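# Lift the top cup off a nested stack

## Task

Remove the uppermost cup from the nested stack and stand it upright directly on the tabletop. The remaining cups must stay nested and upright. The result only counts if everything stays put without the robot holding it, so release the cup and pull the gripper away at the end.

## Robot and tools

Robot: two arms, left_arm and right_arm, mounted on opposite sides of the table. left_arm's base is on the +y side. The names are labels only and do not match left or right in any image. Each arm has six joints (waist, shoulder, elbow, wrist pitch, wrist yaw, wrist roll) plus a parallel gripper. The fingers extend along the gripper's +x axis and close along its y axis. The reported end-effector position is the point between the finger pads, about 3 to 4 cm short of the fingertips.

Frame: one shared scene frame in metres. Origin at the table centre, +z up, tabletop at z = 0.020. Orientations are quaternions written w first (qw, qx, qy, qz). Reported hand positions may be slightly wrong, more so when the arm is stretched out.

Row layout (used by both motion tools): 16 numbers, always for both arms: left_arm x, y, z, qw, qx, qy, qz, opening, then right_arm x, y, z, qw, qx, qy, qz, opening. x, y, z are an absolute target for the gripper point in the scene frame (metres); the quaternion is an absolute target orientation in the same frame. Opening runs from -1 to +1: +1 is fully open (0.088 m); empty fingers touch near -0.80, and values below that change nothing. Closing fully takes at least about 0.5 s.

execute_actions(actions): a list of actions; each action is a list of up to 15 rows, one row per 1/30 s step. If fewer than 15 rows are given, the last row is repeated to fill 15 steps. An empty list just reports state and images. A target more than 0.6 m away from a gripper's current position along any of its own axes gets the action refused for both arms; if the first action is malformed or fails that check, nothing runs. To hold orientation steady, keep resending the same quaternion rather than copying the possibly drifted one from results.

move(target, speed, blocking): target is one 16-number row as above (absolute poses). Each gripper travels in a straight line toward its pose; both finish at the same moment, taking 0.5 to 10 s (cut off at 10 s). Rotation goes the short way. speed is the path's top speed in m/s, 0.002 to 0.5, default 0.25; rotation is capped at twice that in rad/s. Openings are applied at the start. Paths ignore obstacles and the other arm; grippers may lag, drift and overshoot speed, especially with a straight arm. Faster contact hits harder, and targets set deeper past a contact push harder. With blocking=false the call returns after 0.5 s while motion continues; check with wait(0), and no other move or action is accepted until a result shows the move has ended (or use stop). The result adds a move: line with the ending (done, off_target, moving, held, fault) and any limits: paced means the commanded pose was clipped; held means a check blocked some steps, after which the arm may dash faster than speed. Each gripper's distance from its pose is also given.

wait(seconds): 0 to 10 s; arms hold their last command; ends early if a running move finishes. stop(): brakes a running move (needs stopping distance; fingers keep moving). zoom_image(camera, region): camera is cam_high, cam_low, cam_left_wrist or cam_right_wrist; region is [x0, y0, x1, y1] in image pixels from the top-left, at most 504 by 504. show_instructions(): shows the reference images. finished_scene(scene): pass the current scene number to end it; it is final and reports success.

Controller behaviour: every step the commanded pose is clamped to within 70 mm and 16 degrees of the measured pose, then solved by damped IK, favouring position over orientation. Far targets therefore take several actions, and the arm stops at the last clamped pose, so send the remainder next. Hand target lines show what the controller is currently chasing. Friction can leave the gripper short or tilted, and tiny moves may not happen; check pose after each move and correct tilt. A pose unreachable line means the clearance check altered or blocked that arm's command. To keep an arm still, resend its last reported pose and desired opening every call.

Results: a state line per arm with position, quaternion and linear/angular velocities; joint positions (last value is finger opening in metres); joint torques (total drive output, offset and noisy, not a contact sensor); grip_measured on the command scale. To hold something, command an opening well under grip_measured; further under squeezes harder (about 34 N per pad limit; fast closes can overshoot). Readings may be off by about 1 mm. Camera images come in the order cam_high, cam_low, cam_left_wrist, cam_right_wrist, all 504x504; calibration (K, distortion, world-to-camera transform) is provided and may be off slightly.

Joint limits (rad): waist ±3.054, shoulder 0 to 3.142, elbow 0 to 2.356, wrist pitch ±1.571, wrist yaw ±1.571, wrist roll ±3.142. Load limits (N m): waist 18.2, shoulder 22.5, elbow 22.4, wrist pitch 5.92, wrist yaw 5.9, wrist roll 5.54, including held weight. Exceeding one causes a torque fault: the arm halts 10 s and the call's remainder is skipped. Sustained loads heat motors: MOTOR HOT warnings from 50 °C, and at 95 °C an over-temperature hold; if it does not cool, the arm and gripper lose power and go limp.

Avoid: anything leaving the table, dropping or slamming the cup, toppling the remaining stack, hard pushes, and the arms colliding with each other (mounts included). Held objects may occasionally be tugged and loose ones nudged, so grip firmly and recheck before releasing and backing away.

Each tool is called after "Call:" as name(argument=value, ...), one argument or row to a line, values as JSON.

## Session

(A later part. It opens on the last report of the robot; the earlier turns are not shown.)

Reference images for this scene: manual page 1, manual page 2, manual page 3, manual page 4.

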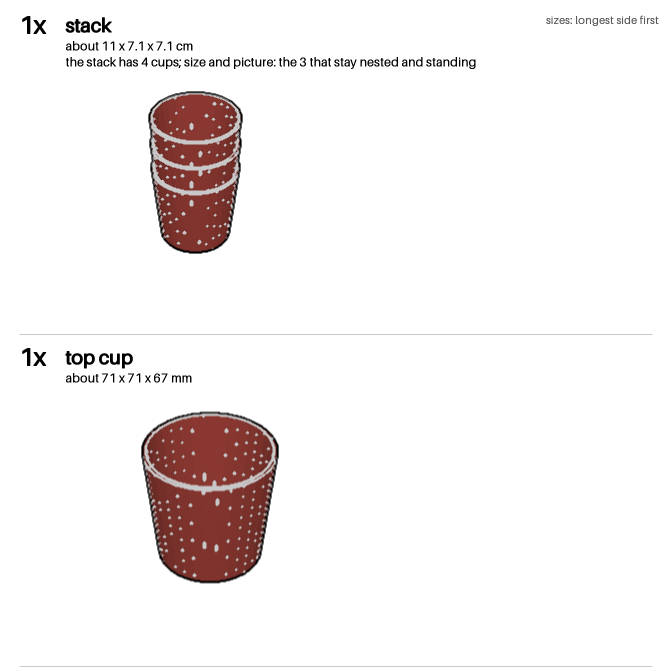

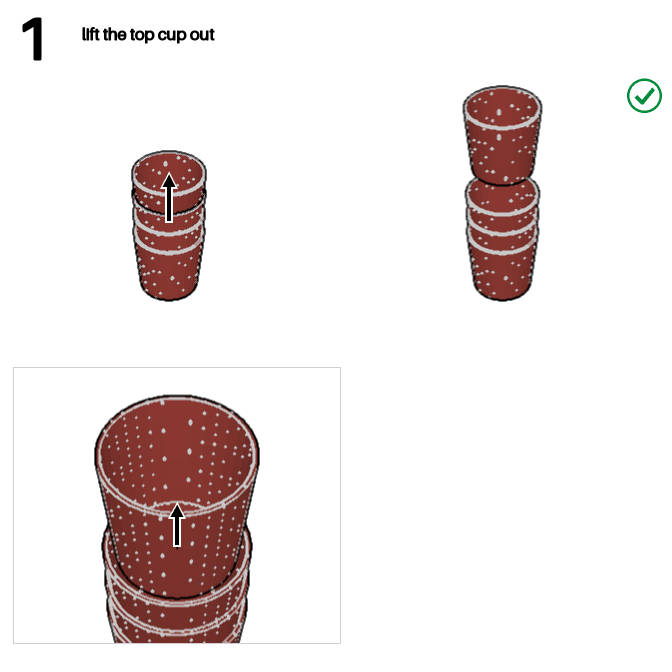

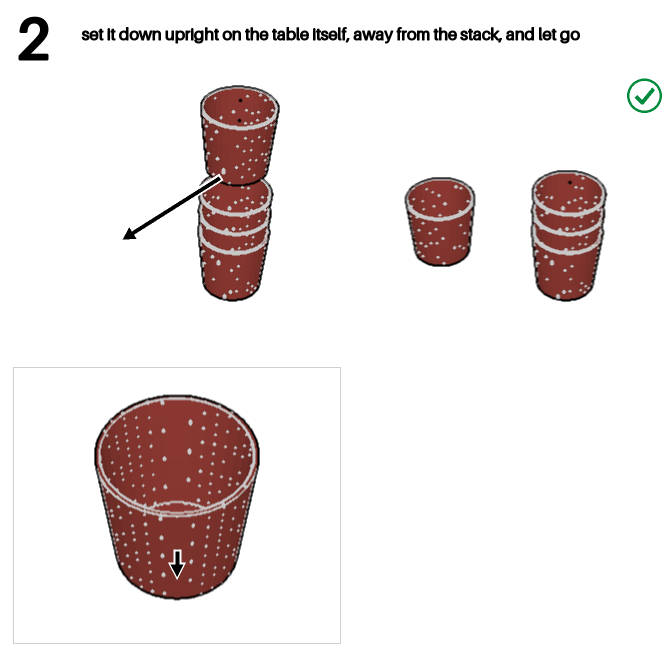

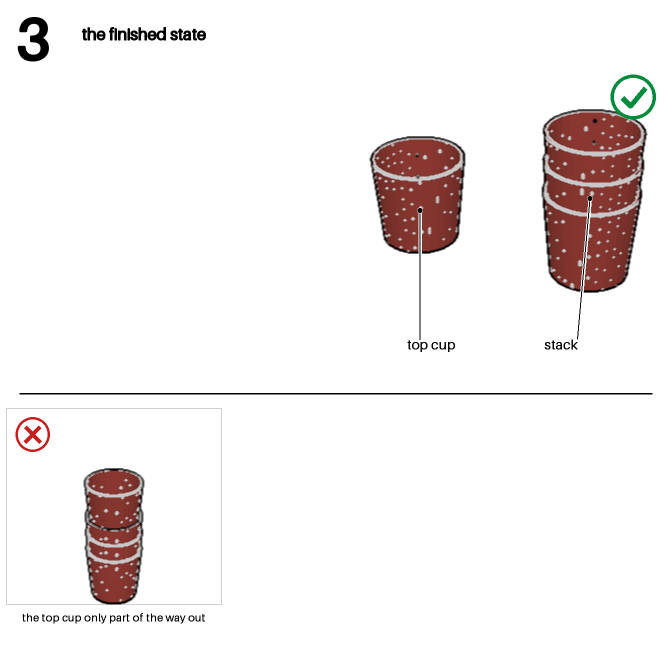

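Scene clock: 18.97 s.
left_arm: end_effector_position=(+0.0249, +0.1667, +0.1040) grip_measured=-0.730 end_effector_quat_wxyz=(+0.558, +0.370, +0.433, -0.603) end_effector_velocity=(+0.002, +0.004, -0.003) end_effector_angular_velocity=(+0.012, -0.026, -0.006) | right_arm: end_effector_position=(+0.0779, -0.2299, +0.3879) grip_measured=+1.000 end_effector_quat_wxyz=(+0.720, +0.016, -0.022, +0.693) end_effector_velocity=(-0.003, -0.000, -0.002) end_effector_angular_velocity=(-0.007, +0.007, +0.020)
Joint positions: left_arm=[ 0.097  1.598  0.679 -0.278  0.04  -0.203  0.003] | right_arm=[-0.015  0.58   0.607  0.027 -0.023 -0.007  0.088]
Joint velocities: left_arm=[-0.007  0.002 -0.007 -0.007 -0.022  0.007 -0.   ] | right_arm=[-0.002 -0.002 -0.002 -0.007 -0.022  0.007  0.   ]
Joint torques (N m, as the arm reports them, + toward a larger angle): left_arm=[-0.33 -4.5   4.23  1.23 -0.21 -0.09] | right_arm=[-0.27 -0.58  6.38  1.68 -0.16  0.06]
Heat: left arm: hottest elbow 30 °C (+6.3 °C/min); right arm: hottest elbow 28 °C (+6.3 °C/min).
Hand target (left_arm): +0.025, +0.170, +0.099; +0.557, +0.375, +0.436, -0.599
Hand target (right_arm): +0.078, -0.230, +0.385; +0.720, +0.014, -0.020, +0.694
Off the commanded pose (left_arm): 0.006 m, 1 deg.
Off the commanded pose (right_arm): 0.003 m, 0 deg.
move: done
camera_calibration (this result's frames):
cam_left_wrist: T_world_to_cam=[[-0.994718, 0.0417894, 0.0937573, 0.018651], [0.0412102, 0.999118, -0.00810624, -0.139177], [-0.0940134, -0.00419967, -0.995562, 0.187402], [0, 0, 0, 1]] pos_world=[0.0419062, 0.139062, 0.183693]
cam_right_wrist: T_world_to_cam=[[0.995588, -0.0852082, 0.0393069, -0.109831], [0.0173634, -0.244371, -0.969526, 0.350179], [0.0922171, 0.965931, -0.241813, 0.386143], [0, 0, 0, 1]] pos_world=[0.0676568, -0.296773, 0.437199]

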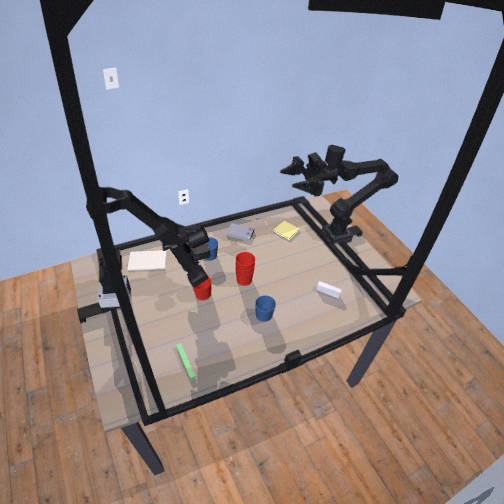

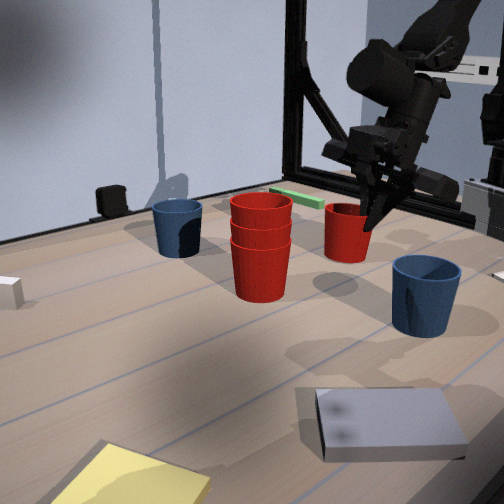

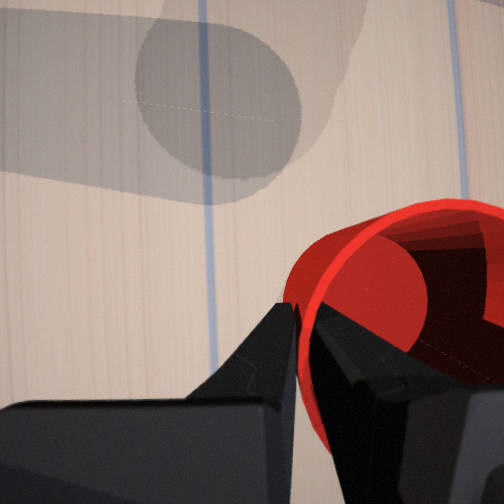

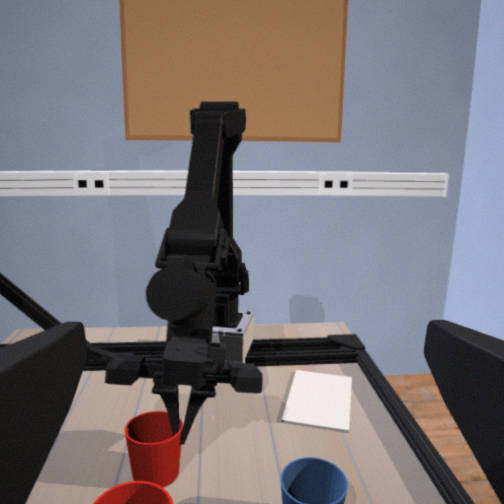

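Call:
execute_actions(
  actions=[
    [[0.025,0.17,0.099,0.557,0.375,0.436,-0.599,-0.3,0.078,-0.23,0.385,0.72,0.014,-0.02,0.694,1]],
  ],
)

Call:
move(
  target=[0.035,0.21,0.25,0.557,0.375,0.436,-0.599,-0.3,0.078,-0.23,0.385,0.72,0.014,-0.02,0.694,1],
)

Scene clock: 20.97 s.
left_arm: end_effector_position=(+0.0246, +0.1667, +0.1034) grip_measured=-0.310 end_effector_quat_wxyz=(+0.558, +0.370, +0.433, -0.604) end_effector_velocity=(+0.001, +0.002, -0.001) end_effector_angular_velocity=(+0.007, -0.005, +0.007) | right_arm: end_effector_position=(+0.0779, -0.2299, +0.3879) grip_measured=+1.000 end_effector_quat_wxyz=(+0.720, +0.016, -0.022, +0.693) end_effector_velocity=(-0.003, -0.000, -0.002) end_effector_angular_velocity=(-0.007, +0.007, +0.020)
Joint positions: left_arm=[ 0.096  1.599  0.679 -0.275  0.039 -0.204  0.024] | right_arm=[-0.015  0.58   0.607  0.027 -0.023 -0.007  0.088]
Joint velocities: left_arm=[-0.002 -0.002 -0.002 -0.007 -0.007 -0.007  0.004] | right_arm=[-0.002 -0.002 -0.002 -0.007 -0.022  0.007  0.   ]
Joint torques (N m, as the arm reports them, + toward a larger angle): left_arm=[-0.27 -4.7   4.3   1.14 -0.19 -0.09] | right_arm=[-0.31 -0.66  6.53  1.68 -0.18 -0.02]
Heat: left arm: hottest elbow 30 °C (+5.7 °C/min); right arm: hottest elbow 28 °C (+5.7 °C/min).
Hand target (left_arm): +0.025, +0.170, +0.099; +0.557, +0.375, +0.436, -0.599
Hand target (right_arm): +0.078, -0.230, +0.385; +0.720, +0.014, -0.020, +0.694
Off the commanded pose (left_arm): 0.006 m, 1 deg.
Off the commanded pose (right_arm): 0.003 m, 0 deg.
camera_calibration (this result's frames):
cam_left_wrist: T_world_to_cam=[[-0.994749, 0.0423052, 0.0931926, 0.0184355], [0.0417248, 0.999096, -0.00816926, -0.139141], [-0.0934539, -0.00423793, -0.995615, 0.186837], [0, 0, 0, 1]] pos_world=[0.041605, 0.139027, 0.183163]
cam_right_wrist: T_world_to_cam=[[0.995588, -0.0852082, 0.0393069, -0.109831], [0.0173634, -0.244371, -0.969526, 0.350179], [0.0922171, 0.965931, -0.241813, 0.386143], [0, 0, 0, 1]] pos_world=[0.0676568, -0.296773, 0.437199]

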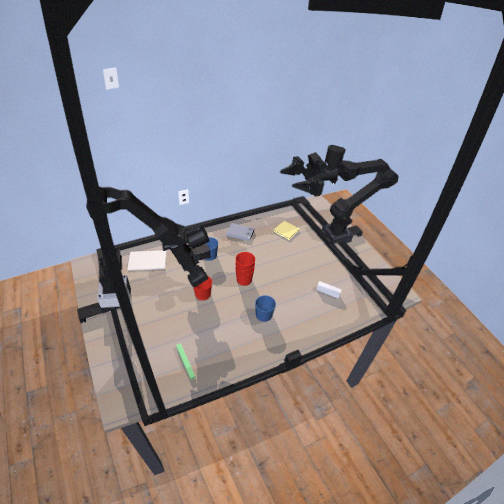

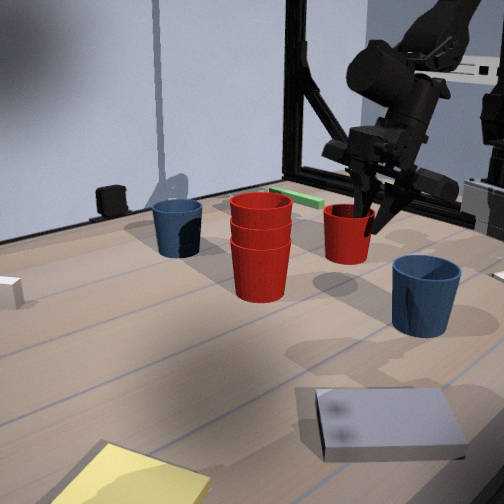

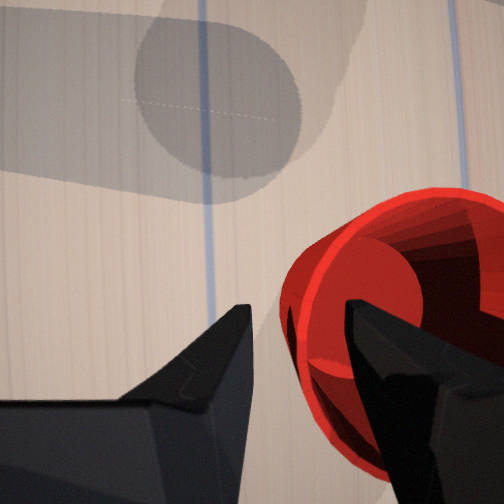

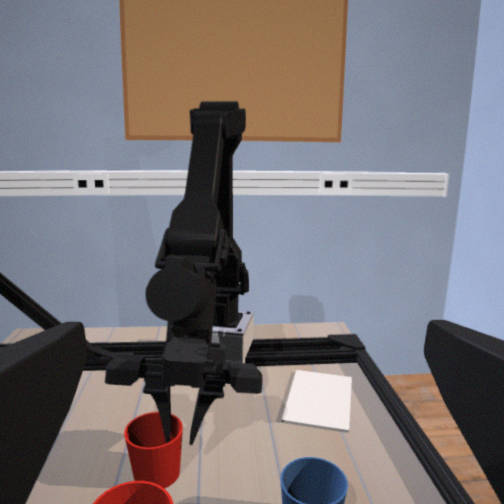

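Scene clock: 22.17 s.
left_arm: end_effector_position=(+0.0346, +0.2111, +0.2426) grip_measured=-0.300 end_effector_quat_wxyz=(+0.554, +0.382, +0.442, -0.594) end_effector_velocity=(-0.000, +0.002, +0.004) end_effector_angular_velocity=(+0.003, +0.004, -0.007) | right_arm: end_effector_position=(+0.0779, -0.2299, +0.3877) grip_measured=+1.000 end_effector_quat_wxyz=(+0.720, +0.015, -0.022, +0.693) end_effector_velocity=(+0.002, -0.000, -0.002) end_effector_angular_velocity=(-0.008, -0.006, -0.010)
Joint positions: left_arm=[ 0.104  1.235  0.986 -0.983  0.039 -0.199  0.024] | right_arm=[-0.015  0.58   0.607  0.027 -0.023 -0.007  0.088]
Joint velocities: left_arm=[ 0.002 -0.007  0.012 -0.022  0.007  0.007 -0.   ] | right_arm=[-0.002 -0.002 -0.002 -0.007  0.007 -0.007  0.   ]
Joint torques (N m, as the arm reports them, + toward a larger angle): left_arm=[ 0.29 -5.07  7.68  0.81  0.03  0.2 ] | right_arm=[-0.47 -0.56  6.46  1.69 -0.16  0.05]
Heat: left arm: hottest elbow 30 °C (+5.4 °C/min); right arm: hottest elbow 28 °C (+5.4 °C/min).
Hand target (left_arm): +0.035, +0.209, +0.250; +0.557, +0.375, +0.436, -0.599
Hand target (right_arm): +0.078, -0.230, +0.385; +0.720, +0.014, -0.020, +0.694
Off the commanded pose (left_arm): 0.007 m, 1 deg.
Off the commanded pose (right_arm): 0.003 m, 0 deg.
move: done
camera_calibration (this result's frames):
cam_left_wrist: T_world_to_cam=[[-0.995564, 0.0365822, 0.0866793, 0.0162887], [0.0390491, 0.998874, 0.0269368, -0.19121], [-0.0855963, 0.0302021, -0.995872, 0.319033], [0, 0, 0, 1]] pos_world=[0.050991, 0.180764, 0.321454]
cam_right_wrist: T_world_to_cam=[[0.995588, -0.0851932, 0.0393164, -0.109823], [0.017341, -0.24474, -0.969434, 0.349896], [0.0922115, 0.965839, -0.242183, 0.386194], [0, 0, 0, 1]] pos_world=[0.0676597, -0.296724, 0.437049]

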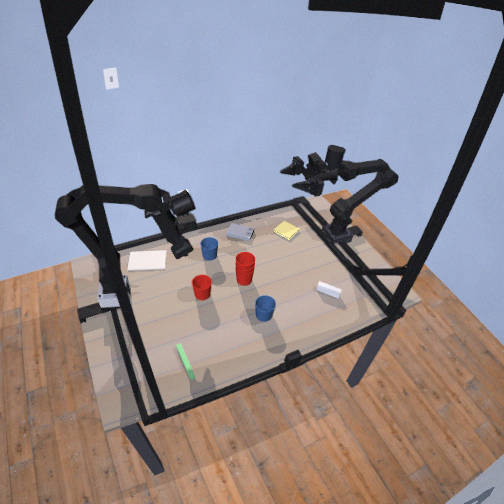

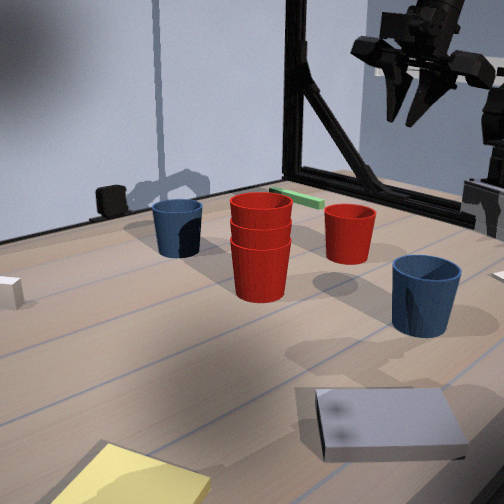

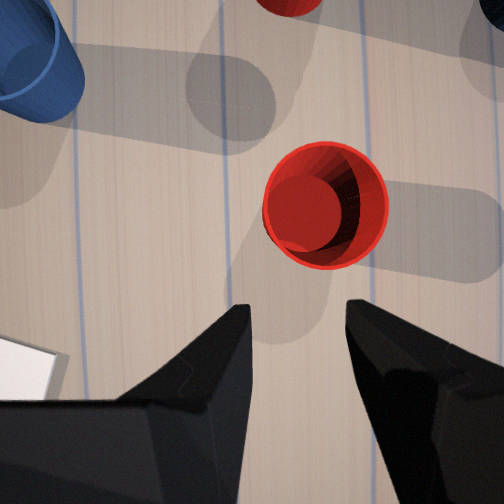

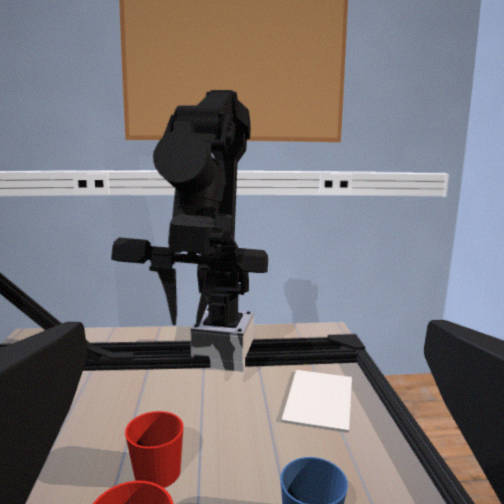

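Call:
finished_scene(
  scene=2,
)

The scene is finished: the task was done.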